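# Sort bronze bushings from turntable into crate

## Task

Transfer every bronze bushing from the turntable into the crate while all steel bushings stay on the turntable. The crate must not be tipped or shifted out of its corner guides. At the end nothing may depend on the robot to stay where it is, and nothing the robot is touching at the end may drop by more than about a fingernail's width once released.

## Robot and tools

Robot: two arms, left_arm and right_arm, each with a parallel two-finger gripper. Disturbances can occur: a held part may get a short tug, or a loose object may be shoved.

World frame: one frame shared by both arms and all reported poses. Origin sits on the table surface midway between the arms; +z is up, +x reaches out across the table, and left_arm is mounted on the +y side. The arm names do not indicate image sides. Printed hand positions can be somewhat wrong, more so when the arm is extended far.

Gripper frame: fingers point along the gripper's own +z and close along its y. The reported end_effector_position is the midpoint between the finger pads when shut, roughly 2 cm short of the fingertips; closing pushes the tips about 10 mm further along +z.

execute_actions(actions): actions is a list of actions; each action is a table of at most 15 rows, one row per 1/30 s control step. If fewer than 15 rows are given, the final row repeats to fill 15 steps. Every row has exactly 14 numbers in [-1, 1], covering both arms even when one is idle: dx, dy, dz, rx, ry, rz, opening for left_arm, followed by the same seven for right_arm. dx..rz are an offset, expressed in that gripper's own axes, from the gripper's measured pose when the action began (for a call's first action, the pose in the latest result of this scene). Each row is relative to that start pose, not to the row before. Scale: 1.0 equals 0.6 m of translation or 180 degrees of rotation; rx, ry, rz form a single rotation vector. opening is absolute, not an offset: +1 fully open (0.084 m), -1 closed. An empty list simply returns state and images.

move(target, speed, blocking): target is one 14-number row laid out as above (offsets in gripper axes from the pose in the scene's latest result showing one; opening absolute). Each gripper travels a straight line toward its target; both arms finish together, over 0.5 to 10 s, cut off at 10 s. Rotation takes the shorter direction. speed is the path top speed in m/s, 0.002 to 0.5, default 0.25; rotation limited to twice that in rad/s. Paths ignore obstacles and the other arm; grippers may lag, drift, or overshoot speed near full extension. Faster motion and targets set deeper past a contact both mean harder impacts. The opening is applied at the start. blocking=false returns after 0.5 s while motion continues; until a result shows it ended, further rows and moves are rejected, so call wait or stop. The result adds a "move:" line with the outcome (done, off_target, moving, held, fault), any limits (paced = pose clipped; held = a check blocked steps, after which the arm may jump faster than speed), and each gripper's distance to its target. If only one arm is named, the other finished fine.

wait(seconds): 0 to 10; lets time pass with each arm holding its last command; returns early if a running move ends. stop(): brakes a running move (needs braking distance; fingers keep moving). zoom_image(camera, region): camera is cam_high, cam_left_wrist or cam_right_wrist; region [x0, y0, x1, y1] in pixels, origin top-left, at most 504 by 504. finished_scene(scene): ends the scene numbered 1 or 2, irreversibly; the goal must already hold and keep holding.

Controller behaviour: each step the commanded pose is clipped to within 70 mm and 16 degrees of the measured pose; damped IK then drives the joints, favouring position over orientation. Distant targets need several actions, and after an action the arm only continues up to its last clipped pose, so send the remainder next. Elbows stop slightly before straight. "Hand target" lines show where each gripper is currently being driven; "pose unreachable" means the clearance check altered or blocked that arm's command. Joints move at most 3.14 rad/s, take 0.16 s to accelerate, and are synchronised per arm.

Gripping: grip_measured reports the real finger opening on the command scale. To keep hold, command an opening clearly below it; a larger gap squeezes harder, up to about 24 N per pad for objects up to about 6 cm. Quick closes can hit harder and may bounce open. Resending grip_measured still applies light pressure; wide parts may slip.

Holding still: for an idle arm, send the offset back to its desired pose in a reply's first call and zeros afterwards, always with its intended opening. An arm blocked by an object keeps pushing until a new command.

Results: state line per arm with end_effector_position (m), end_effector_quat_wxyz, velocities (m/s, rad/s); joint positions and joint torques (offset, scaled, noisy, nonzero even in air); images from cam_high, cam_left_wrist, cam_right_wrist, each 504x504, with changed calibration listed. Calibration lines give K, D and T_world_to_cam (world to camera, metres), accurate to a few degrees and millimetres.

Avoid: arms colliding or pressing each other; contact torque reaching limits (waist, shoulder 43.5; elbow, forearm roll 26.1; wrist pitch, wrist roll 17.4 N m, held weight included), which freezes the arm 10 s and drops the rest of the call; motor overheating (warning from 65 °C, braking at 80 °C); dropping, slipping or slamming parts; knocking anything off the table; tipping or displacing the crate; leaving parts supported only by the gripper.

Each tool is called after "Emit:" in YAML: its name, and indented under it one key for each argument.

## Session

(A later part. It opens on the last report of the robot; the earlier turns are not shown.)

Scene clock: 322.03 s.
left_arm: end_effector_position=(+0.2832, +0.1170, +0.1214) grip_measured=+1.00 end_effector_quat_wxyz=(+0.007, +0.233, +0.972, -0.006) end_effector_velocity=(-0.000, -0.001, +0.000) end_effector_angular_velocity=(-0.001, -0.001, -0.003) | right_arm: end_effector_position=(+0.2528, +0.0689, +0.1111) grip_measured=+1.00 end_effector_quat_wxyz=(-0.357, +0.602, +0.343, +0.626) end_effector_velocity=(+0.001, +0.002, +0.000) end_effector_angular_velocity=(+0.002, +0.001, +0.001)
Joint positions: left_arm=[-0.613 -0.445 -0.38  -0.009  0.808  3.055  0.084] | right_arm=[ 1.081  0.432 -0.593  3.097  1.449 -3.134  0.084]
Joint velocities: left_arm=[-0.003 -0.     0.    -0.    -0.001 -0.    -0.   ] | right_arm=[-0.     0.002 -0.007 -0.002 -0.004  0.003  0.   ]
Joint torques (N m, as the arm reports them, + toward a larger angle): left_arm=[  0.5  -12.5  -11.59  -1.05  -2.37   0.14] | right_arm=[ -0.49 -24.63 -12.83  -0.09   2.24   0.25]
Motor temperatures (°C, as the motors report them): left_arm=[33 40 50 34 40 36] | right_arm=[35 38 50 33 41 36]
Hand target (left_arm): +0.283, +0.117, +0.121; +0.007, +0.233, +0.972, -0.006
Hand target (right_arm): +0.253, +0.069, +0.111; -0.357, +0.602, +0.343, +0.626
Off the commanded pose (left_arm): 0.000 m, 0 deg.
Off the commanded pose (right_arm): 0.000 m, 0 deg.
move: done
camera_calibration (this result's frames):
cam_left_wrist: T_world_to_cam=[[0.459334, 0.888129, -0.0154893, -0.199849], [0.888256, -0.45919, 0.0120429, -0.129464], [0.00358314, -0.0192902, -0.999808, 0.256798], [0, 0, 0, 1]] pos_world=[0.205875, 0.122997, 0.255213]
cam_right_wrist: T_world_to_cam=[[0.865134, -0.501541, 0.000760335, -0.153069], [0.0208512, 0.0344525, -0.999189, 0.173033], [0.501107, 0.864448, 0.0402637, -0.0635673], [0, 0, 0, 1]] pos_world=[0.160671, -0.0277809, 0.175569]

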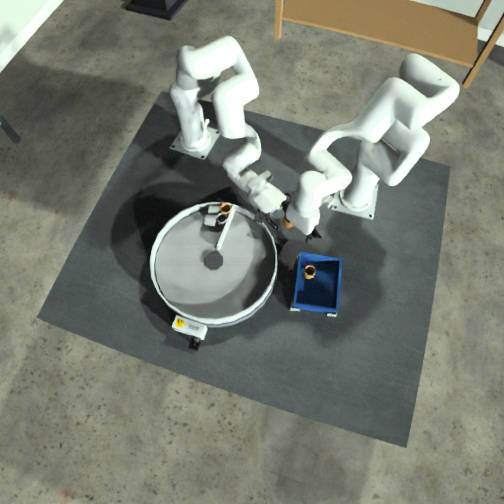

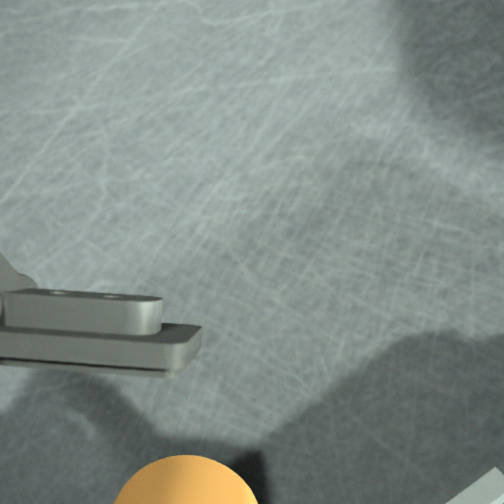

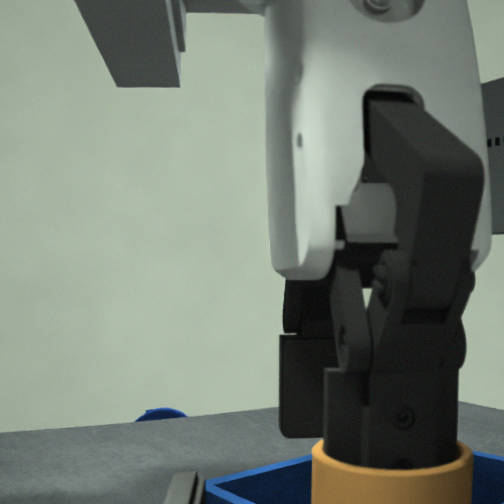

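Emit:
move:
  target: [0,0,0,0,0,0,1,0,0,0.022,0,0,0,1]
  speed: 0.05

Emit:
move:
  target: [0,0,0,0,0,0,1,0,0,0,0,0,0,-1]

Emit:
move:
  target: [0,0,-0.1,0,0,0,1,0,0,0,0,0,0,-1]
  speed: 0.03

Scene clock: 326.90 s.
left_arm: end_effector_position=(+0.2832, +0.1170, +0.1214) grip_measured=+1.00 end_effector_quat_wxyz=(+0.007, +0.233, +0.972, -0.006) end_effector_velocity=(-0.000, -0.000, -0.000) end_effector_angular_velocity=(-0.000, +0.001, +0.001) | right_arm: end_effector_position=(+0.2595, +0.0801, +0.1116) grip_measured=+1.00 end_effector_quat_wxyz=(-0.357, +0.602, +0.343, +0.626) end_effector_velocity=(+0.001, +0.001, +0.000) end_effector_angular_velocity=(+0.001, -0.001, -0.001)
Joint positions: left_arm=[-0.613 -0.445 -0.38  -0.009  0.808  3.055  0.084] | right_arm=[ 1.083  0.451 -0.638  3.099  1.422 -3.133  0.084]
Joint velocities: left_arm=[-0.     0.     0.    -0.001  0.    -0.     0.   ] | right_arm=[ 0.     0.002 -0.005  0.002 -0.002 -0.     0.   ]
Joint torques (N m, as the arm reports them, + toward a larger angle): left_arm=[  0.27 -12.76 -11.48  -1.41  -2.27   0.17] | right_arm=[ -0.83 -25.58 -13.14  -0.05   2.28   0.19]
Motor temperatures (°C, as the motors report them): left_arm=[33 40 50 34 40 36] | right_arm=[35 38 49 33 41 36]
Hand target (left_arm): +0.283, +0.117, +0.121; +0.007, +0.233, +0.972, -0.006
Hand target (right_arm): +0.260, +0.080, +0.112; -0.357, +0.602, +0.343, +0.626
Off the commanded pose (left_arm): 0.000 m, 0 deg.
Off the commanded pose (right_arm): 0.000 m, 0 deg.
move: done
camera_calibration (this result's frames):
cam_left_wrist: T_world_to_cam=[[0.459334, 0.888129, -0.0154892, -0.199849], [0.888257, -0.45919, 0.0120431, -0.129464], [0.00358331, -0.0192902, -0.999808, 0.256798], [0, 0, 0, 1]] pos_world=[0.205875, 0.122997, 0.255213]
cam_right_wrist: T_world_to_cam=[[0.865131, -0.501545, 0.000774397, -0.153205], [0.020811, 0.0343548, -0.999193, 0.173047], [0.501113, 0.864449, 0.0401591, -0.0765988], [0, 0, 0, 1]] pos_world=[0.167326, -0.0165685, 0.176102]

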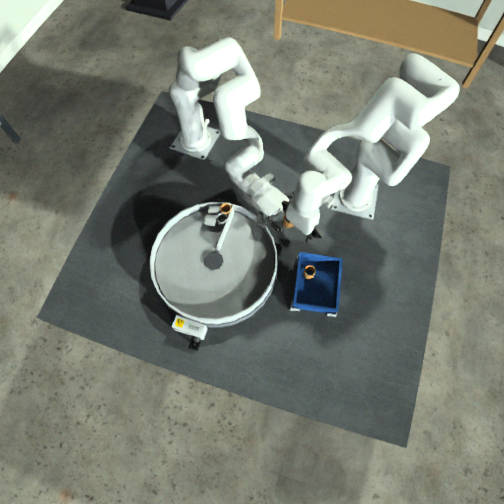

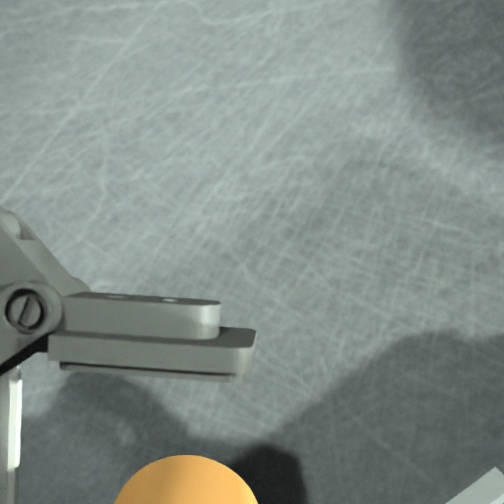

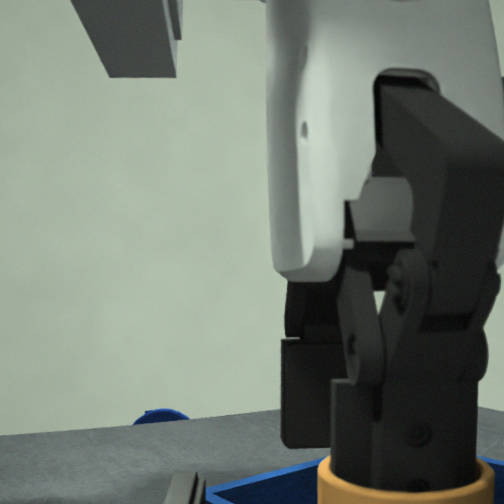

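Scene clock: 327.40 s.
left_arm: end_effector_position=(+0.2826, +0.1174, +0.1208) grip_measured=+1.00 end_effector_quat_wxyz=(+0.006, +0.233, +0.972, -0.006) end_effector_velocity=(+0.001, -0.001, +0.001) end_effector_angular_velocity=(-0.002, -0.004, -0.002) | right_arm: end_effector_position=(+0.2601, +0.0795, +0.1112) grip_measured=-0.14 end_effector_quat_wxyz=(-0.356, +0.603, +0.343, +0.626) end_effector_velocity=(-0.000, +0.000, -0.000) end_effector_angular_velocity=(+0.000, +0.000, +0.001)
Joint positions: left_arm=[-0.613 -0.445 -0.379 -0.009  0.809  3.055  0.084] | right_arm=[ 1.081  0.451 -0.638  3.1    1.422 -3.133  0.038]
Joint velocities: left_arm=[-0.     0.    -0.003  0.001 -0.002  0.001  0.   ] | right_arm=[0.001 0.    0.    0.    0.    0.    0.   ]
Joint torques (N m, as the arm reports them, + toward a larger angle): left_arm=[  0.29 -13.07 -13.18  -1.46  -4.07   0.01] | right_arm=[  2.85 -26.5  -14.33  -1.9    2.92   0.2 ]
Motor temperatures (°C, as the motors report them): left_arm=[33 40 50 34 40 36] | right_arm=[35 38 49 33 41 36]
Hand target (left_arm): +0.283, +0.117, +0.121; +0.007, +0.233, +0.972, -0.006
Hand target (right_arm): +0.259, +0.080, +0.112; -0.357, +0.602, +0.343, +0.626
Off the commanded pose (left_arm): 0.001 m, 0 deg.
Off the commanded pose (right_arm): 0.001 m, 0 deg.
move: done
camera_calibration (this result's frames):
cam_left_wrist: T_world_to_cam=[[0.459609, 0.887991, -0.0152337, -0.2], [0.88812, -0.459508, 0.00978904, -0.128365], [0.00169256, -0.0180285, -0.999836, 0.256662], [0, 0, 0, 1]] pos_world=[0.205491, 0.123241, 0.25483]
cam_right_wrist: T_world_to_cam=[[0.864126, -0.503275, 0.000535489, -0.153624], [0.0201062, 0.0334594, -0.999238, 0.172863], [0.502873, 0.863478, 0.0390321, -0.0765732], [0, 0, 0, 1]] pos_world=[0.167781, -0.0169795, 0.175803]

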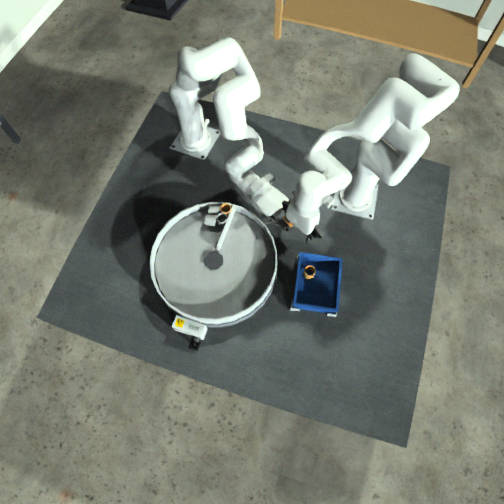

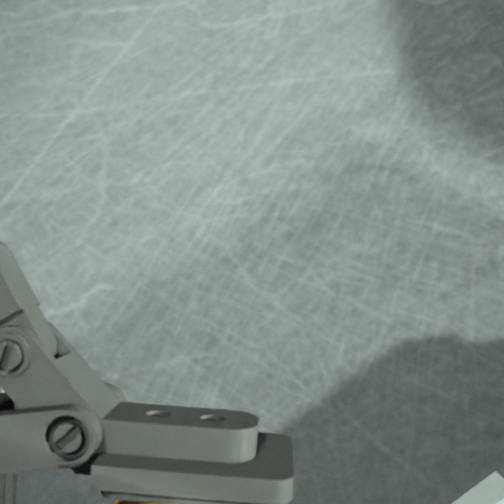

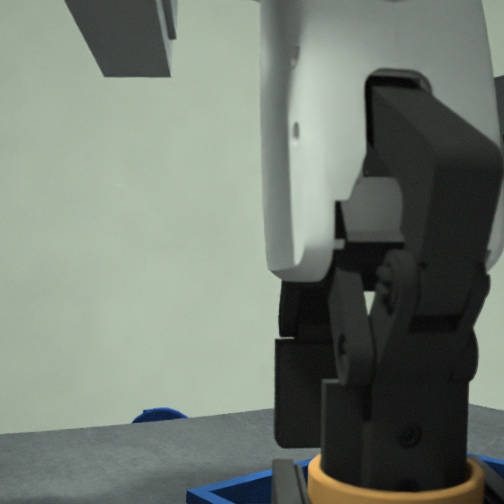

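Scene clock: 329.70 s.
left_arm: end_effector_position=(+0.2820, +0.1185, +0.1806) grip_measured=+1.00 end_effector_quat_wxyz=(+0.006, +0.233, +0.972, -0.006) end_effector_velocity=(-0.001, +0.001, +0.001) end_effector_angular_velocity=(+0.002, +0.003, -0.000) | right_arm: end_effector_position=(+0.2601, +0.0795, +0.1112) grip_measured=-0.14 end_effector_quat_wxyz=(-0.356, +0.603, +0.343, +0.626) end_effector_velocity=(+0.000, -0.000, -0.000) end_effector_angular_velocity=(-0.001, +0.001, -0.001)
Joint positions: left_arm=[-0.611 -0.562 -0.482 -0.008  1.028  3.055  0.084] | right_arm=[ 1.081  0.451 -0.638  3.1    1.422 -3.133  0.038]
Joint velocities: left_arm=[ 0.001 -0.002 -0.002  0.     0.007  0.001  0.   ] | right_arm=[ 0.     0.001 -0.     0.001 -0.001  0.     0.   ]
Joint torques (N m, as the arm reports them, + toward a larger angle): left_arm=[ -0.46 -11.32 -12.14  -1.34  -2.54   0.16] | right_arm=[ -0.92 -26.21 -13.87  -0.09   2.75   0.14]
Motor temperatures (°C, as the motors report them): left_arm=[33 39 50 34 40 36] | right_arm=[35 38 49 33 41 36]
Hand target (left_arm): +0.282, +0.118, +0.181; +0.006, +0.233, +0.972, -0.006
Hand target (right_arm): +0.260, +0.079, +0.111; -0.356, +0.603, +0.343, +0.626
Off the commanded pose (left_arm): 0.000 m, 0 deg.
Off the commanded pose (right_arm): 0.000 m, 0 deg.
move: done
camera_calibration (this result's frames):
cam_left_wrist: T_world_to_cam=[[0.459352, 0.888127, -0.0150011, -0.199716], [0.888252, -0.459254, 0.00967865, -0.127979], [0.00170654, -0.0177707, -0.999841, 0.316399], [0, 0, 0, 1]] pos_world=[0.204878, 0.124221, 0.314592]
cam_right_wrist: T_world_to_cam=[[0.864126, -0.503275, 0.000535406, -0.153624], [0.0201061, 0.0334593, -0.999238, 0.172863], [0.502873, 0.863479, 0.039032, -0.0765731], [0, 0, 0, 1]] pos_world=[0.167781, -0.0169794, 0.175803]

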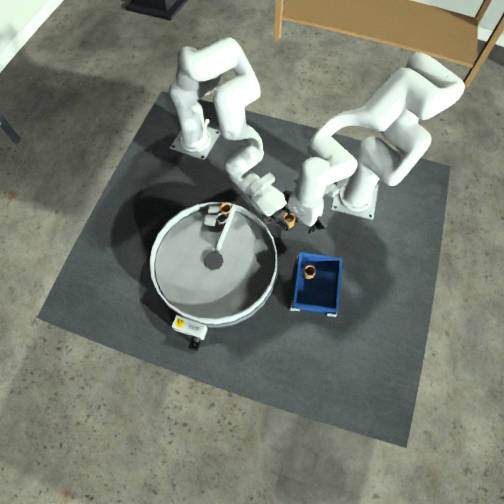

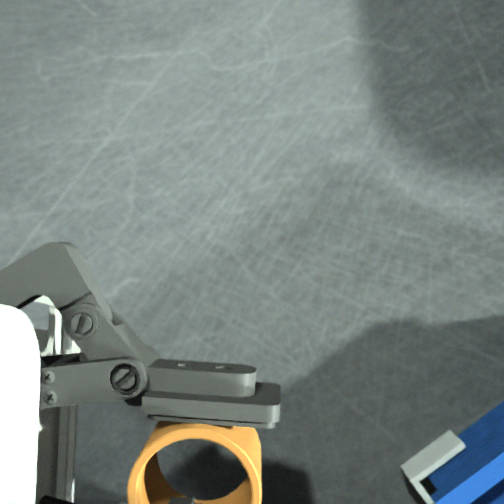

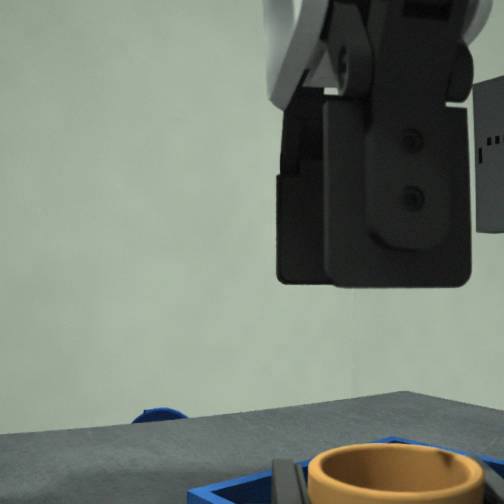

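Emit:
move:
  target: [0,0,0,0,0,0,1,-0.13,0,0,0,0,0,-1]
  speed: 0.06

Emit:
move:
  target: [0,0,0,0,0,0,1,0,0,0,0,0,0,1]

Emit:
move:
  target: [0,-0.08,0,0,0,0,1,0.1,0,-0.2,0,0,0,1]
  speed: 0.1

Scene clock: 346.27 s.
left_arm: end_effector_position=(+0.2820, +0.1185, +0.1806) grip_measured=+1.00 end_effector_quat_wxyz=(+0.006, +0.233, +0.972, -0.006) end_effector_velocity=(-0.000, -0.000, +0.000) end_effector_angular_velocity=(-0.000, -0.001, -0.002) | right_arm: end_effector_position=(+0.2708, +0.0979, +0.1251) grip_measured=-0.14 end_effector_quat_wxyz=(-0.372, +0.556, +0.325, +0.668) end_effector_velocity=(-0.000, +0.000, -0.001) end_effector_angular_velocity=(-0.002, +0.000, +0.001)
Joint positions: left_arm=[-0.611 -0.562 -0.482 -0.008  1.028  3.055  0.084] | right_arm=[ 1.082  0.548 -0.713  3.1    1.576 -3.155  0.038]
Joint velocities: left_arm=[-0.001 -0.     0.     0.    -0.001  0.001  0.   ] | right_arm=[-0.     0.001 -0.001 -0.001 -0.001 -0.    -0.   ]
Joint torques (N m, as the arm reports them, + toward a larger angle): left_arm=[ -0.37 -11.41 -12.21  -1.09  -1.87   0.18] | right_arm=[ -0.37 -27.59 -13.67   0.01   2.77   0.18]
Motor temperatures (°C, as the motors report them): left_arm=[33 39 51 34 40 36] | right_arm=[35 38 48 33 42 36]
Hand target (left_arm): +0.282, +0.118, +0.181; +0.006, +0.233, +0.972, -0.006
Hand target (right_arm): +0.271, +0.098, +0.125; -0.372, +0.556, +0.325, +0.668
Off the commanded pose (left_arm): 0.000 m, 0 deg.
Off the commanded pose (right_arm): 0.094 m, 8 deg.
TORQUE FAULT: the external load on joint 2 (shoulder) of the right arm reached its load limit, and that arm stopped for 10 seconds. That time counts as 18 of the actions that you can send in this scene. A torque fault stops only its own arm. That arm's remaining commands of this call were not run. Joint 2 (shoulder) of that arm moved back by up to 3 degrees. That arm holds there, with its grip as last carried out, and accepts commands again: back off and push less far. That arm stops again, at the same cost, whenever a joint's load reaches its limit.
move: fault (right_arm); limits=paced
camera_calibration (this result's frames):
cam_left_wrist: T_world_to_cam=[[0.459352, 0.888127, -0.0150012, -0.199716], [0.888252, -0.459254, 0.00967878, -0.127979], [0.00170663, -0.0177708, -0.999841, 0.316399], [0, 0, 0, 1]] pos_world=[0.204878, 0.124221, 0.314592]
cam_right_wrist: T_world_to_cam=[[0.863057, -0.504592, 0.0228136, -0.155996], [0.106006, 0.136783, -0.984913, 0.150721], [0.493858, 0.852454, 0.171541, -0.111526], [0, 0, 0, 1]] pos_world=[0.173734, -0.00425951, 0.171137]

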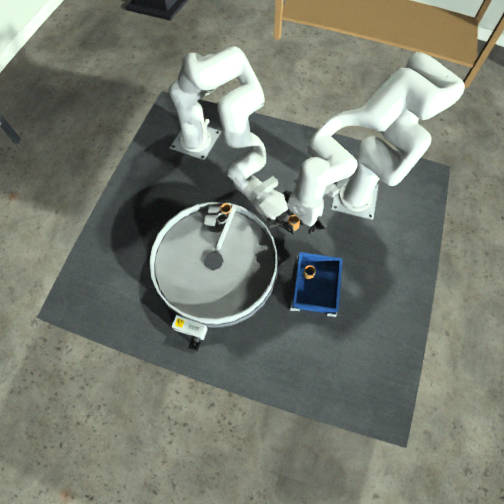

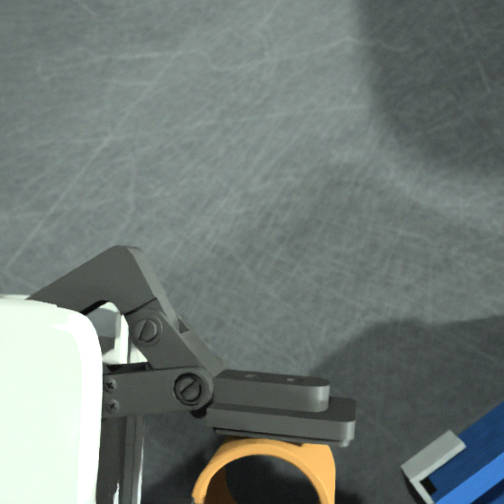

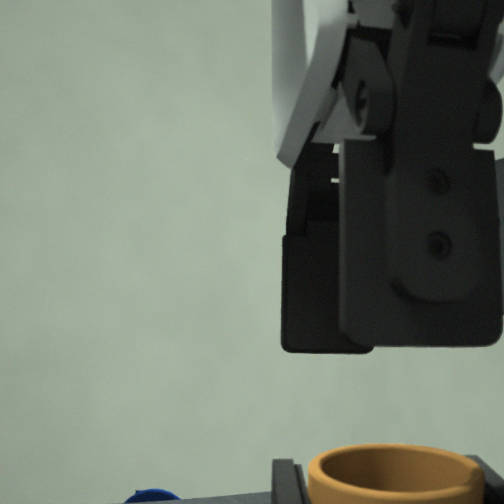

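not run: a fault stop came before this call.

not run: a fault stop came before this call.

Emit:
move:
  target: [0.37,0.43,-0.2,0,0,0,1,0.1,0,0,0,0,0,-1]

Emit:
move:
  target: [0,0,0,0,0,0,1,-0.04,0.12,0.378,0,-0.33,0,-1]
  speed: 0.15

Scene clock: 359.03 s.
left_arm: end_effector_position=(+0.1997, +0.4498, +0.2948) grip_measured=+1.00 end_effector_quat_wxyz=(+0.005, +0.233, +0.973, -0.005) end_effector_velocity=(-0.000, +0.002, +0.001) end_effector_angular_velocity=(-0.003, -0.002, +0.002) | right_arm: end_effector_position=(+0.2643, +0.0896, +0.1839) grip_measured=-0.14 end_effector_quat_wxyz=(-0.372, +0.556, +0.325, +0.668) end_effector_velocity=(+0.000, +0.000, +0.000) end_effector_angular_velocity=(+0.000, +0.001, -0.001)
Joint positions: left_arm=[ 0.714 -0.852 -0.645 -0.014  1.5    4.377  0.084] | right_arm=[ 1.086  0.321 -0.622  3.103  1.441 -3.151  0.038]
Joint velocities: left_arm=[ 0.01   0.006 -0.006 -0.003  0.001  0.008 -0.   ] | right_arm=[ 0.    -0.001 -0.001  0.001 -0.002  0.    -0.   ]
Joint torques (N m, as the arm reports them, + toward a larger angle): left_arm=[ -0.48  -5.16 -11.68  -1.06  -1.97   0.33] | right_arm=[ -0.74 -24.87 -16.2    0.03   2.84   0.26]
Motor temperatures (°C, as the motors report them): left_arm=[33 38 51 34 40 36] | right_arm=[35 38 47 33 42 36]
Hand target (left_arm): +0.200, +0.450, +0.295; +0.005, +0.232, +0.973, -0.005
Hand target (right_arm): +0.264, +0.090, +0.184; -0.372, +0.556, +0.325, +0.668
Off the commanded pose (left_arm): 0.001 m, 0 deg.
Off the commanded pose (right_arm): 0.000 m, 0 deg.
move: done
camera_calibration (this result's frames):
cam_left_wrist: T_world_to_cam=[[0.459163, 0.888226, -0.0149396, -0.454493], [0.888352, -0.459104, 0.00737934, 0.0967727], [-0.0003043, -0.0166599, -0.999861, 0.436562], [0, 0, 0, 1]] pos_world=[0.122851, 0.455394, 0.428997]
cam_right_wrist: T_world_to_cam=[[0.863039, -0.504619, 0.0228946, -0.155919], [0.105988, 0.136582, -0.984943, 0.210493], [0.493894, 0.85247, 0.17136, -0.111236], [0, 0, 0, 1]] pos_world=[0.167193, -0.0126041, 0.229954]

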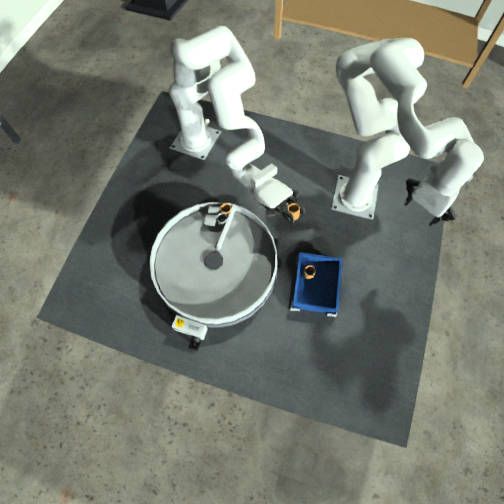

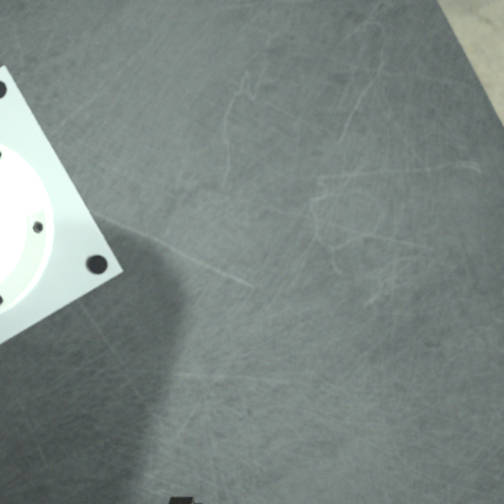

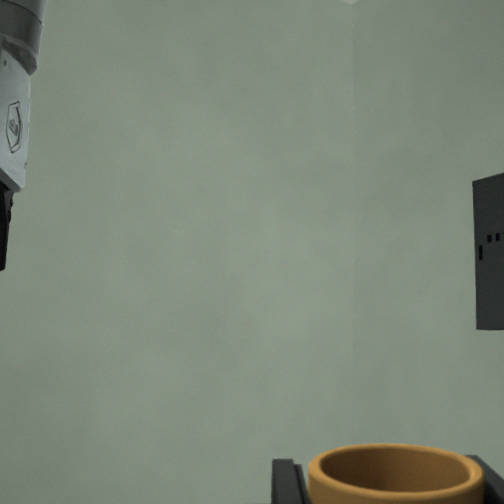

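Scene clock: 363.40 s.
left_arm: end_effector_position=(+0.1997, +0.4498, +0.2948) grip_measured=+1.00 end_effector_quat_wxyz=(+0.005, +0.233, +0.973, -0.005) end_effector_velocity=(+0.000, +0.000, +0.001) end_effector_angular_velocity=(+0.001, -0.002, +0.001) | right_arm: end_effector_position=(+0.4422, +0.2473, +0.2016) grip_measured=-0.14 end_effector_quat_wxyz=(-0.214, +0.757, +0.421, +0.452) end_effector_velocity=(+0.000, +0.000, +0.000) end_effector_angular_velocity=(+0.012, +0.012, +0.029)
Joint positions: left_arm=[ 0.714 -0.852 -0.645 -0.014  1.5    4.377  0.084] | right_arm=[ 1.003  1.166 -2.695  3.21  -0.483 -3.286  0.038]
Joint velocities: left_arm=[-0.    -0.    -0.001 -0.001 -0.    -0.001 -0.   ] | right_arm=[-0.029  0.002 -0.001  0.126 -0.001 -0.126 -0.   ]
Joint torques (N m, as the arm reports them, + toward a larger angle): left_arm=[  0.51  -4.08 -12.29  -1.03  -2.26   0.26] | right_arm=[ -0.48 -43.26 -23.69   0.71   1.4    0.15]
Motor temperatures (°C, as the motors report them): left_arm=[33 38 51 34 40 36] | right_arm=[35 38 48 33 42 36]
Hand target (left_arm): +0.200, +0.450, +0.295; +0.005, +0.233, +0.973, -0.005
Hand target (right_arm): +0.442, +0.247, +0.202; -0.216, +0.756, +0.422, +0.451
Off the commanded pose (left_arm): 0.000 m, 0 deg.
Off the commanded pose (right_arm): 0.002 m, 20 deg; orientation clipped at the last step of the last action.
elbow stopped short (right arm): the move would have taken joint 3 (elbow) straighter than the controller allows; a more bent joint 3 avoids this.
move: off_target (right_arm); limits=paced
camera_calibration (this result's frames):
cam_left_wrist: T_world_to_cam=[[0.459163, 0.888226, -0.0149395, -0.454493], [0.888352, -0.459104, 0.00737929, 0.0967726], [-0.000304302, -0.0166598, -0.999861, 0.436561], [0, 0, 0, 1]] pos_world=[0.122851, 0.455394, 0.428997]
cam_right_wrist: T_world_to_cam=[[0.836173, -0.545872, 0.0532851, -0.214337], [-0.234777, -0.444042, -0.8647, 0.457639], [0.495676, 0.710528, -0.499454, -0.167032], [0, 0, 0, 1]] pos_world=[0.36946, 0.204891, 0.323717]

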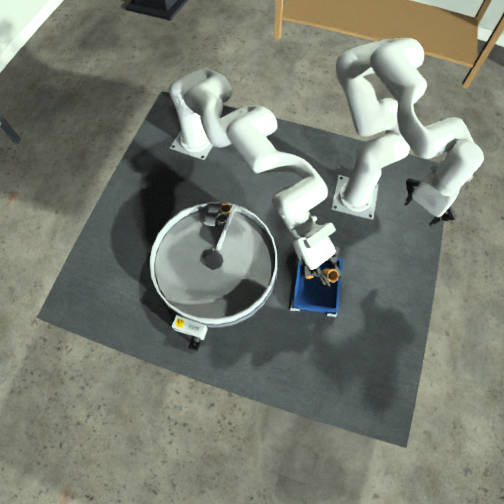

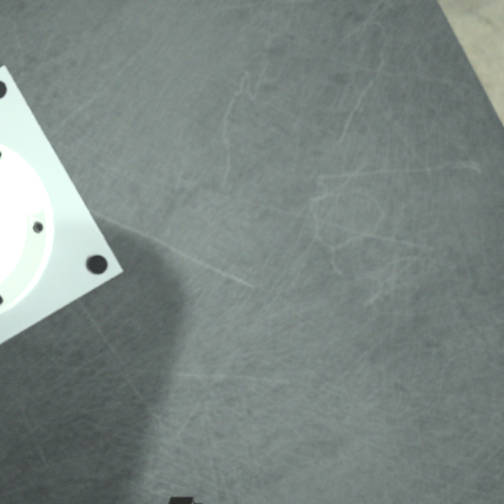

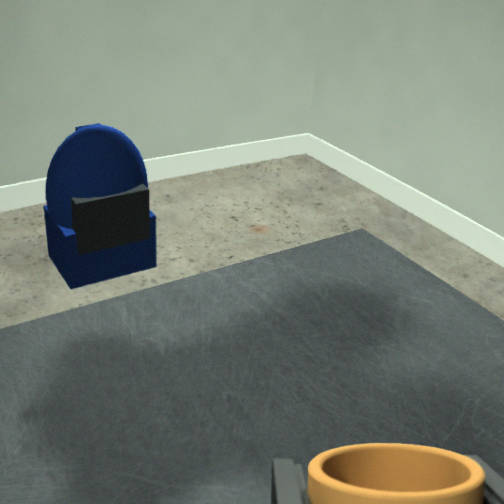

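Emit:
move:
  target: [0,0,0,0,0,0,1,-0.13,-0.008,0.075,0,0,0,-1]
  speed: 0.06

Scene clock: 368.80 s.
left_arm: end_effector_position=(+0.1997, +0.4498, +0.2948) grip_measured=+1.00 end_effector_quat_wxyz=(+0.005, +0.233, +0.973, -0.005) end_effector_velocity=(+0.000, -0.000, +0.000) end_effector_angular_velocity=(+0.001, -0.000, -0.001) | right_arm: end_effector_position=(+0.4426, +0.2474, +0.1121) grip_measured=-0.14 end_effector_quat_wxyz=(-0.212, +0.757, +0.421, +0.452) end_effector_velocity=(+0.002, +0.002, +0.005) end_effector_angular_velocity=(+0.011, -0.006, +0.004)
Joint positions: left_arm=[ 0.714 -0.852 -0.645 -0.014  1.5    4.377  0.084] | right_arm=[ 0.978  1.118 -2.345  3.409 -0.189 -3.501  0.038]
Joint velocities: left_arm=[-0.001  0.    -0.     0.    -0.     0.    -0.   ] | right_arm=[-0.017 -0.007  0.013  0.118  0.012 -0.125 -0.   ]
Joint torques (N m, as the arm reports them, + toward a larger angle): left_arm=[  0.34  -4.69 -12.15  -0.91  -2.21  -0.01] | right_arm=[ -0.31 -43.02 -24.15   0.84   1.24   0.3 ]
Motor temperatures (°C, as the motors report them): left_arm=[33 38 52 34 40 36] | right_arm=[35 39 49 33 42 36]
Hand target (left_arm): +0.200, +0.450, +0.295; +0.005, +0.233, +0.973, -0.005
Hand target (right_arm): +0.443, +0.247, +0.112; -0.213, +0.757, +0.421, +0.452
Off the commanded pose (left_arm): 0.000 m, 0 deg.
Off the commanded pose (right_arm): 0.001 m, 0 deg.
move: done
camera_calibration (this result's frames):
cam_left_wrist: T_world_to_cam=[[0.459163, 0.888226, -0.0149395, -0.454493], [0.888352, -0.459104, 0.00737931, 0.0967726], [-0.000304277, -0.0166598, -0.999861, 0.436562], [0, 0, 0, 1]] pos_world=[0.122851, 0.455394, 0.428997]
cam_right_wrist: T_world_to_cam=[[0.834609, -0.548113, 0.0547735, -0.208771], [-0.23571, -0.445238, -0.863831, 0.380966], [0.497864, 0.70805, -0.500795, -0.212242], [0, 0, 0, 1]] pos_world=[0.369707, 0.205469, 0.234236]

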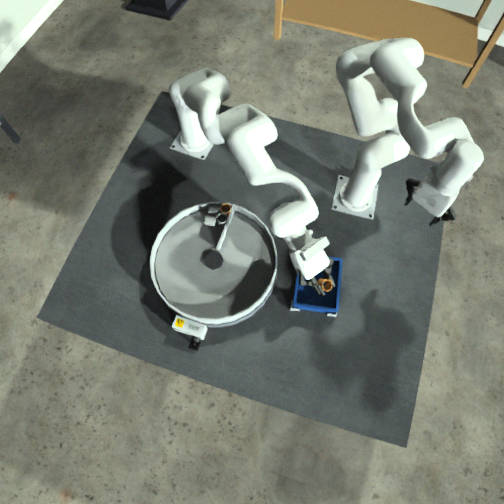

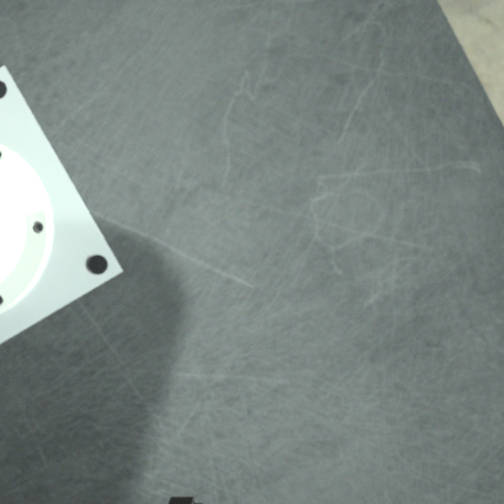

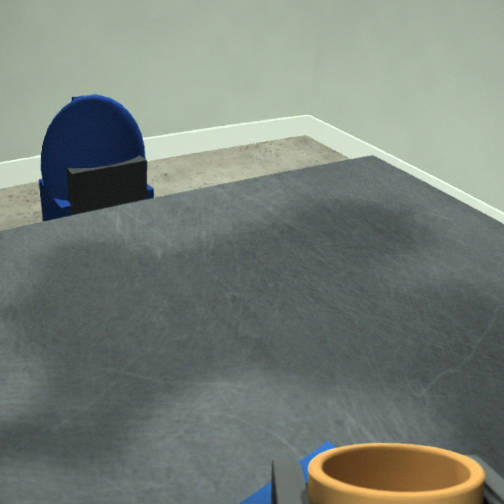

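Pitch down more and lower slightly, then release.

Emit:
move:
  target: [0,0,0,0,0,0,1,-0.03,0,0.017,0,-0.1,0,-1]
  speed: 0.04

Emit:
move:
  target: [0,0,0,0,0,0,1,0,0,0,0,0,0,0.5]

Emit:
move:
  target: [0,0,0,0,0,0,1,0,0,-0.25,0,0,0,0.5]
  speed: 0.12

Scene clock: 378.40 s.
left_arm: end_effector_position=(+0.1997, +0.4498, +0.2948) grip_measured=+1.00 end_effector_quat_wxyz=(+0.005, +0.233, +0.973, -0.005) end_effector_velocity=(-0.000, -0.001, -0.001) end_effector_angular_velocity=(-0.002, +0.002, -0.001) | right_arm: end_effector_position=(+0.4432, +0.2456, +0.0915) grip_measured=-0.14 end_effector_quat_wxyz=(-0.192, +0.773, +0.425, +0.431) end_effector_velocity=(+0.000, -0.000, -0.000) end_effector_angular_velocity=(-0.002, -0.002, -0.002)
Joint positions: left_arm=[ 0.714 -0.852 -0.645 -0.014  1.5    4.377  0.084] | right_arm=[ 1.021  1.321 -2.695  3.116 -0.391 -3.195  0.038]
Joint velocities: left_arm=[-0.001  0.     0.003 -0.    -0.    -0.    -0.   ] | right_arm=[ 0.003  0.001 -0.001 -0.015 -0.001  0.014  0.   ]
Joint torques (N m, as the arm reports them, + toward a larger angle): left_arm=[  0.02  -4.58 -12.28  -1.1   -2.21  -0.06] | right_arm=[ -0.42 -44.43 -23.98   0.     1.21   0.34]
Motor temperatures (°C, as the motors report them): left_arm=[33 38 52 34 40 36] | right_arm=[35 40 51 33 41 36]
Hand target (left_arm): +0.200, +0.450, +0.295; +0.005, +0.233, +0.973, -0.005
Hand target (right_arm): +0.443, +0.246, +0.091; -0.192, +0.773, +0.425, +0.431
Off the commanded pose (left_arm): 0.000 m, 0 deg.
Off the commanded pose (right_arm): 0.001 m, 14 deg.
elbow stopped short (right arm): the move would have taken joint 3 (elbow) straighter than the controller allows; a more bent joint 3 avoids this.
move: off_target (right_arm)
camera_calibration (this result's frames):
cam_left_wrist: T_world_to_cam=[[0.459163, 0.888226, -0.0149393, -0.454493], [0.888352, -0.459104, 0.00737939, 0.0967725], [-0.000304106, -0.0166597, -0.999861, 0.436561], [0, 0, 0, 1]] pos_world=[0.122851, 0.455394, 0.428997]
cam_right_wrist: T_world_to_cam=[[0.826612, -0.558944, 0.0655353, -0.20386], [-0.266231, -0.490981, -0.829493, 0.384121], [0.495816, 0.668221, -0.554659, -0.205991], [0, 0, 0, 1]] pos_world=[0.372912, 0.212297, 0.217731]

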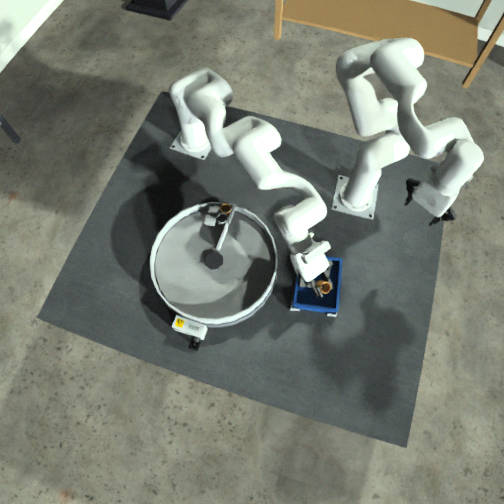

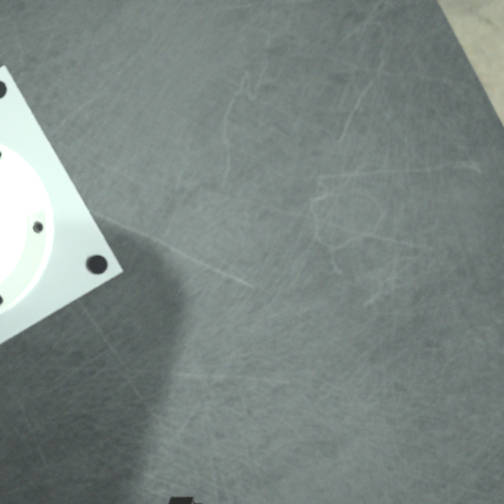

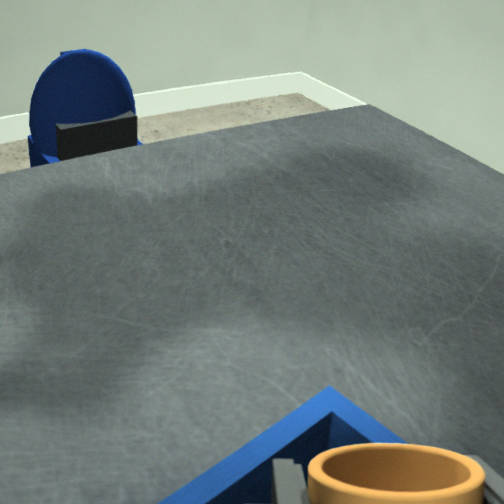

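Scene clock: 378.93 s.
left_arm: end_effector_position=(+0.1997, +0.4498, +0.2948) grip_measured=+1.00 end_effector_quat_wxyz=(+0.005, +0.233, +0.973, -0.005) end_effector_velocity=(+0.000, -0.000, -0.000) end_effector_angular_velocity=(-0.000, +0.000, -0.001) | right_arm: end_effector_position=(+0.4432, +0.2457, +0.0915) grip_measured=+0.49 end_effector_quat_wxyz=(-0.192, +0.773, +0.425, +0.431) end_effector_velocity=(-0.000, -0.000, -0.000) end_effector_angular_velocity=(-0.001, +0.001, -0.000)
Joint positions: left_arm=[ 0.714 -0.852 -0.645 -0.014  1.5    4.377  0.084] | right_arm=[ 1.021  1.321 -2.695  3.116 -0.391 -3.195  0.065]
Joint velocities: left_arm=[-0.001 -0.     0.    -0.     0.    -0.    -0.   ] | right_arm=[-0.     0.    -0.    -0.    -0.001  0.     0.   ]
Joint torques (N m, as the arm reports them, + toward a larger angle): left_arm=[  0.07  -4.73 -12.32  -1.22  -2.25   0.01] | right_arm=[ -0.79 -43.03 -23.31   0.03   0.99   0.23]
Motor temperatures (°C, as the motors report them): left_arm=[33 38 52 34 40 36] | right_arm=[35 40 51 33 41 36]
Hand target (left_arm): +0.200, +0.450, +0.295; +0.005, +0.233, +0.973, -0.005
Hand target (right_arm): +0.443, +0.246, +0.091; -0.192, +0.773, +0.425, +0.431
Off the commanded pose (left_arm): 0.000 m, 0 deg.
Off the commanded pose (right_arm): 0.000 m, 0 deg.
move: done
camera_calibration (this result's frames):
cam_left_wrist: T_world_to_cam=[[0.459163, 0.888226, -0.0149394, -0.454493], [0.888352, -0.459104, 0.00737933, 0.0967726], [-0.000304219, -0.0166598, -0.999861, 0.436561], [0, 0, 0, 1]] pos_world=[0.122851, 0.455394, 0.428997]
cam_right_wrist: T_world_to_cam=[[0.826607, -0.55895, 0.0655393, -0.203862], [-0.266189, -0.490922, -0.829541, 0.384141], [0.495847, 0.668259, -0.554586, -0.206006], [0, 0, 0, 1]] pos_world=[0.372915, 0.2123, 0.217774]

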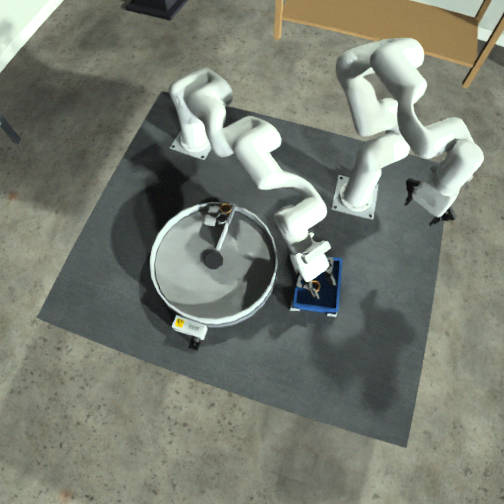

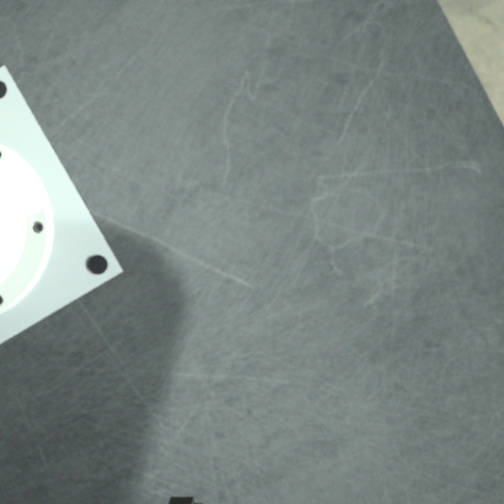

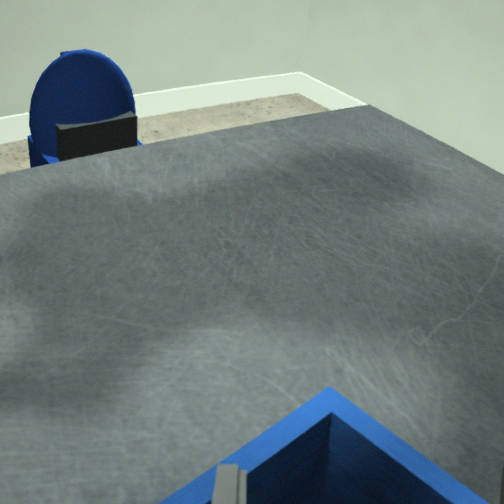

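Scene clock: 380.63 s.
left_arm: end_effector_position=(+0.1997, +0.4498, +0.2948) grip_measured=+1.00 end_effector_quat_wxyz=(+0.005, +0.233, +0.973, -0.005) end_effector_velocity=(+0.000, -0.000, -0.000) end_effector_angular_velocity=(-0.001, +0.000, -0.001) | right_arm: end_effector_position=(+0.3673, +0.1456, +0.1735) grip_measured=+0.49 end_effector_quat_wxyz=(-0.194, +0.773, +0.426, +0.429) end_effector_velocity=(-0.000, -0.000, +0.003) end_effector_angular_velocity=(+0.011, -0.015, -0.011)
Joint positions: left_arm=[ 0.714 -0.852 -0.645 -0.014  1.5    4.377  0.084] | right_arm=[ 1.016  0.498 -1.513  3.148 -0.035 -3.228  0.065]
Joint velocities: left_arm=[-0.001  0.     0.001 -0.    -0.     0.001 -0.   ] | right_arm=[-0.022 -0.014  0.02   0.182  0.024 -0.193  0.   ]
Joint torques (N m, as the arm reports them, + toward a larger angle): left_arm=[  0.73  -4.47 -12.27  -1.38  -2.29   0.46] | right_arm=[ -0.76 -33.81 -22.73   0.18   1.04   0.45]
Motor temperatures (°C, as the motors report them): left_arm=[33 38 52 34 40 36] | right_arm=[35 40 51 33 41 36]
Hand target (left_arm): +0.200, +0.450, +0.295; +0.005, +0.233, +0.973, -0.005
Hand target (right_arm): +0.367, +0.146, +0.174; -0.193, +0.772, +0.426, +0.430
Off the commanded pose (left_arm): 0.000 m, 0 deg.
Off the commanded pose (right_arm): 0.001 m, 0 deg.
move: done
camera_calibration (this result's frames):
cam_left_wrist: T_world_to_cam=[[0.459163, 0.888226, -0.0149393, -0.454493], [0.888352, -0.459104, 0.00737942, 0.0967725], [-0.0003041, -0.0166597, -0.999861, 0.436561], [0, 0, 0, 1]] pos_world=[0.122851, 0.455394, 0.428997]
cam_right_wrist: T_world_to_cam=[[0.829473, -0.555089, 0.062049, -0.203454], [-0.267077, -0.491736, -0.828773, 0.383165], [0.490555, 0.670874, -0.556134, -0.0542148], [0, 0, 0, 1]] pos_world=[0.29769, 0.111852, 0.300031]

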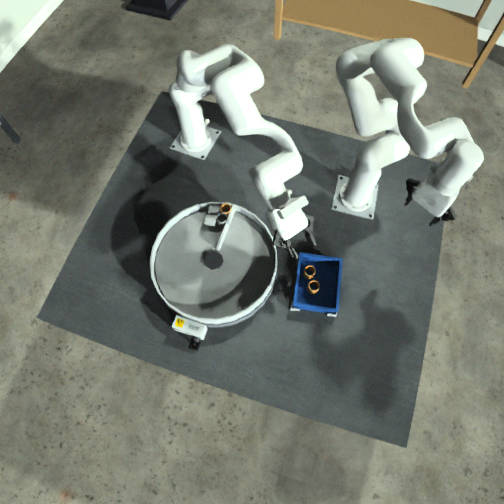

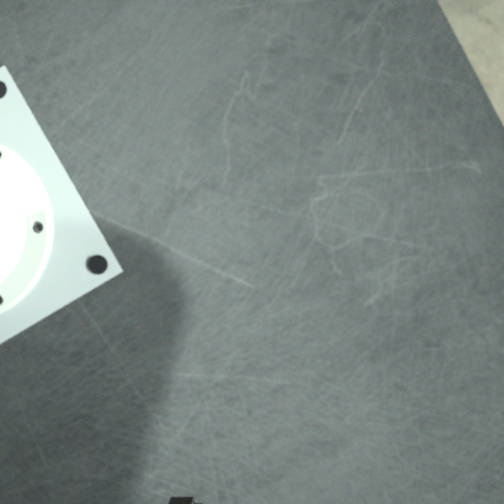

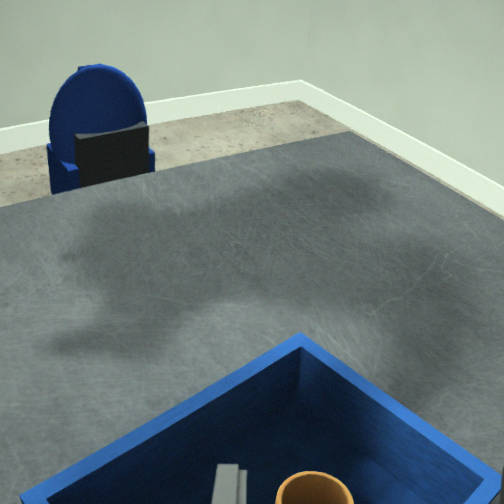

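Emit:
move:
  target: [0,0,0,0,0,0,1,-0.27,0.86,-0.69,0,0,0,1]

Emit:
move:
  target: [-0.565,-0.763,0.158,0,0,0,1,0,0,0,0,0,0,1]

Scene clock: 400.60 s.
left_arm: end_effector_position=(+0.1997, +0.4498, +0.2948) grip_measured=+1.00 end_effector_quat_wxyz=(+0.005, +0.233, +0.973, -0.005) end_effector_velocity=(-0.000, -0.000, +0.000) end_effector_angular_velocity=(-0.001, +0.001, +0.000) | right_arm: end_effector_position=(+0.5435, -0.4980, +0.3037) grip_measured=+1.00 end_effector_quat_wxyz=(-0.194, +0.772, +0.425, +0.430) end_effector_velocity=(+0.001, -0.003, +0.000) end_effector_angular_velocity=(+0.002, +0.003, +0.001)
Joint positions: left_arm=[ 0.714 -0.852 -0.645 -0.014  1.5    4.377  0.084] | right_arm=[-0.391  0.224 -1.367  1.071  1.208 -1.935  0.084]
Joint velocities: left_arm=[ 0.001  0.    -0.     0.     0.002  0.001 -0.   ] | right_arm=[-0.005  0.008 -0.012 -0.003  0.008  0.004  0.   ]
Joint torques (N m, as the arm reports them, + toward a larger angle): left_arm=[ -0.01  -4.96 -12.47  -0.9   -2.16   0.11] | right_arm=[ -0.5  -30.01 -24.41   0.99  -0.17   0.19]
Motor temperatures (°C, as the motors report them): left_arm=[33 38 52 34 40 36] | right_arm=[35 39 52 33 41 36]
Hand target (left_arm): +0.200, +0.450, +0.295; +0.005, +0.233, +0.973, -0.005
Hand target (right_arm): +0.544, -0.499, +0.304; -0.193, +0.773, +0.425, +0.430
Off the commanded pose (left_arm): 0.000 m, 0 deg.
Off the commanded pose (right_arm): 0.001 m, 0 deg.
move: done
camera_calibration (this result's frames):
cam_left_wrist: T_world_to_cam=[[0.459163, 0.888226, -0.0149395, -0.454493], [0.888352, -0.459104, 0.00737965, 0.0967723], [-0.000303984, -0.01666, -0.999861, 0.436562], [0, 0, 0, 1]] pos_world=[0.122851, 0.455394, 0.428997]
cam_right_wrist: T_world_to_cam=[[0.82839, -0.556651, 0.0625357, -0.715231], [-0.266651, -0.490056, -0.829905, 0.222545], [0.492613, 0.67081, -0.554389, 0.361895], [0, 0, 0, 1]] pos_world=[0.473557, -0.531837, 0.430049]

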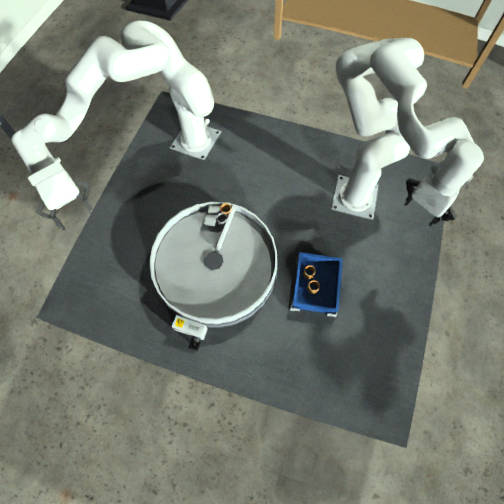

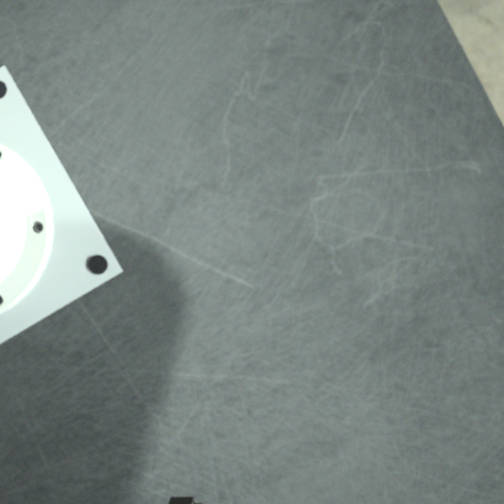

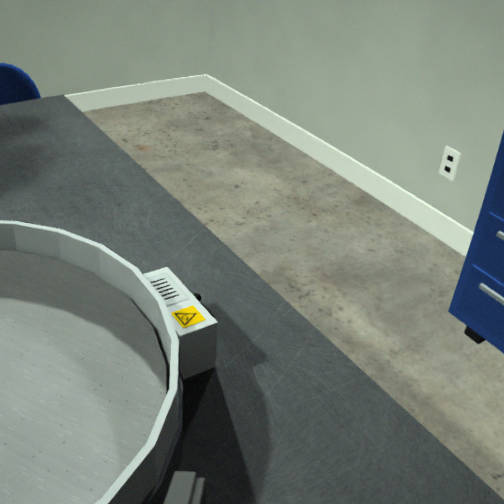

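Scene clock: 403.50 s.
left_arm: end_effector_position=(+0.2954, -0.1122, +0.2098) grip_measured=+1.00 end_effector_quat_wxyz=(+0.007, +0.233, +0.972, -0.006) end_effector_velocity=(+0.000, -0.001, -0.002) end_effector_angular_velocity=(+0.005, +0.003, -0.001) | right_arm: end_effector_position=(+0.5435, -0.4980, +0.3037) grip_measured=+1.00 end_effector_quat_wxyz=(-0.194, +0.772, +0.425, +0.430) end_effector_velocity=(+0.000, -0.000, +0.001) end_effector_angular_velocity=(-0.001, -0.001, -0.001)
Joint positions: left_arm=[-1.016  0.029 -1.118  0.     1.072  2.646  0.084] | right_arm=[-0.391  0.224 -1.367  1.071  1.208 -1.935  0.084]
Joint velocities: left_arm=[-0.001  0.009 -0.007  0.     0.004 -0.001 -0.   ] | right_arm=[ 0.    -0.001 -0.     0.    -0.001 -0.    -0.   ]
Joint torques (N m, as the arm reports them, + toward a larger angle): left_arm=[ -0.02 -27.74 -12.14  -1.17  -2.32   0.09] | right_arm=[ -0.62 -29.73 -24.45   1.2   -0.19   0.29]
Motor temperatures (°C, as the motors report them): left_arm=[33 38 52 34 40 36] | right_arm=[35 39 52 33 41 36]
Hand target (left_arm): +0.295, -0.112, +0.210; +0.006, +0.233, +0.972, -0.006
Hand target (right_arm): +0.543, -0.498, +0.304; -0.194, +0.772, +0.425, +0.430
Off the commanded pose (left_arm): 0.002 m, 0 deg.
Off the commanded pose (right_arm): 0.000 m, 0 deg.
move: done
camera_calibration (this result's frames):
cam_left_wrist: T_world_to_cam=[[0.459533, 0.888028, -0.0153672, -0.000547073], [0.888158, -0.459418, 0.0105034, -0.246271], [0.00226735, -0.0184752, -0.999827, 0.341228], [0, 0, 0, 1]] pos_world=[0.218205, -0.106351, 0.343747]
cam_right_wrist: T_world_to_cam=[[0.82839, -0.556651, 0.0625356, -0.715231], [-0.266651, -0.490056, -0.829905, 0.222545], [0.492613, 0.67081, -0.554389, 0.361895], [0, 0, 0, 1]] pos_world=[0.473557, -0.531837, 0.430049]

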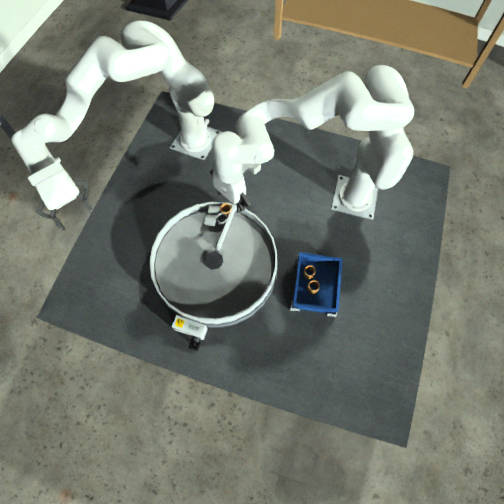

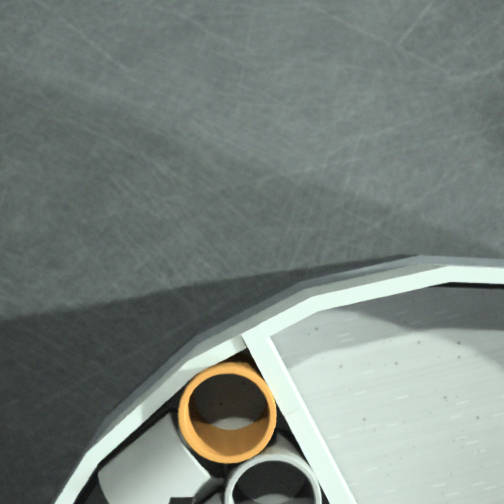

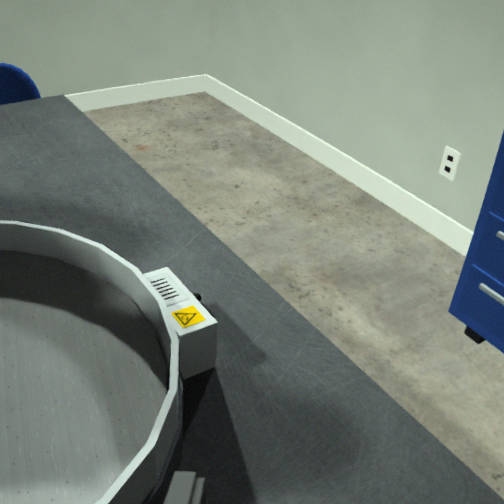

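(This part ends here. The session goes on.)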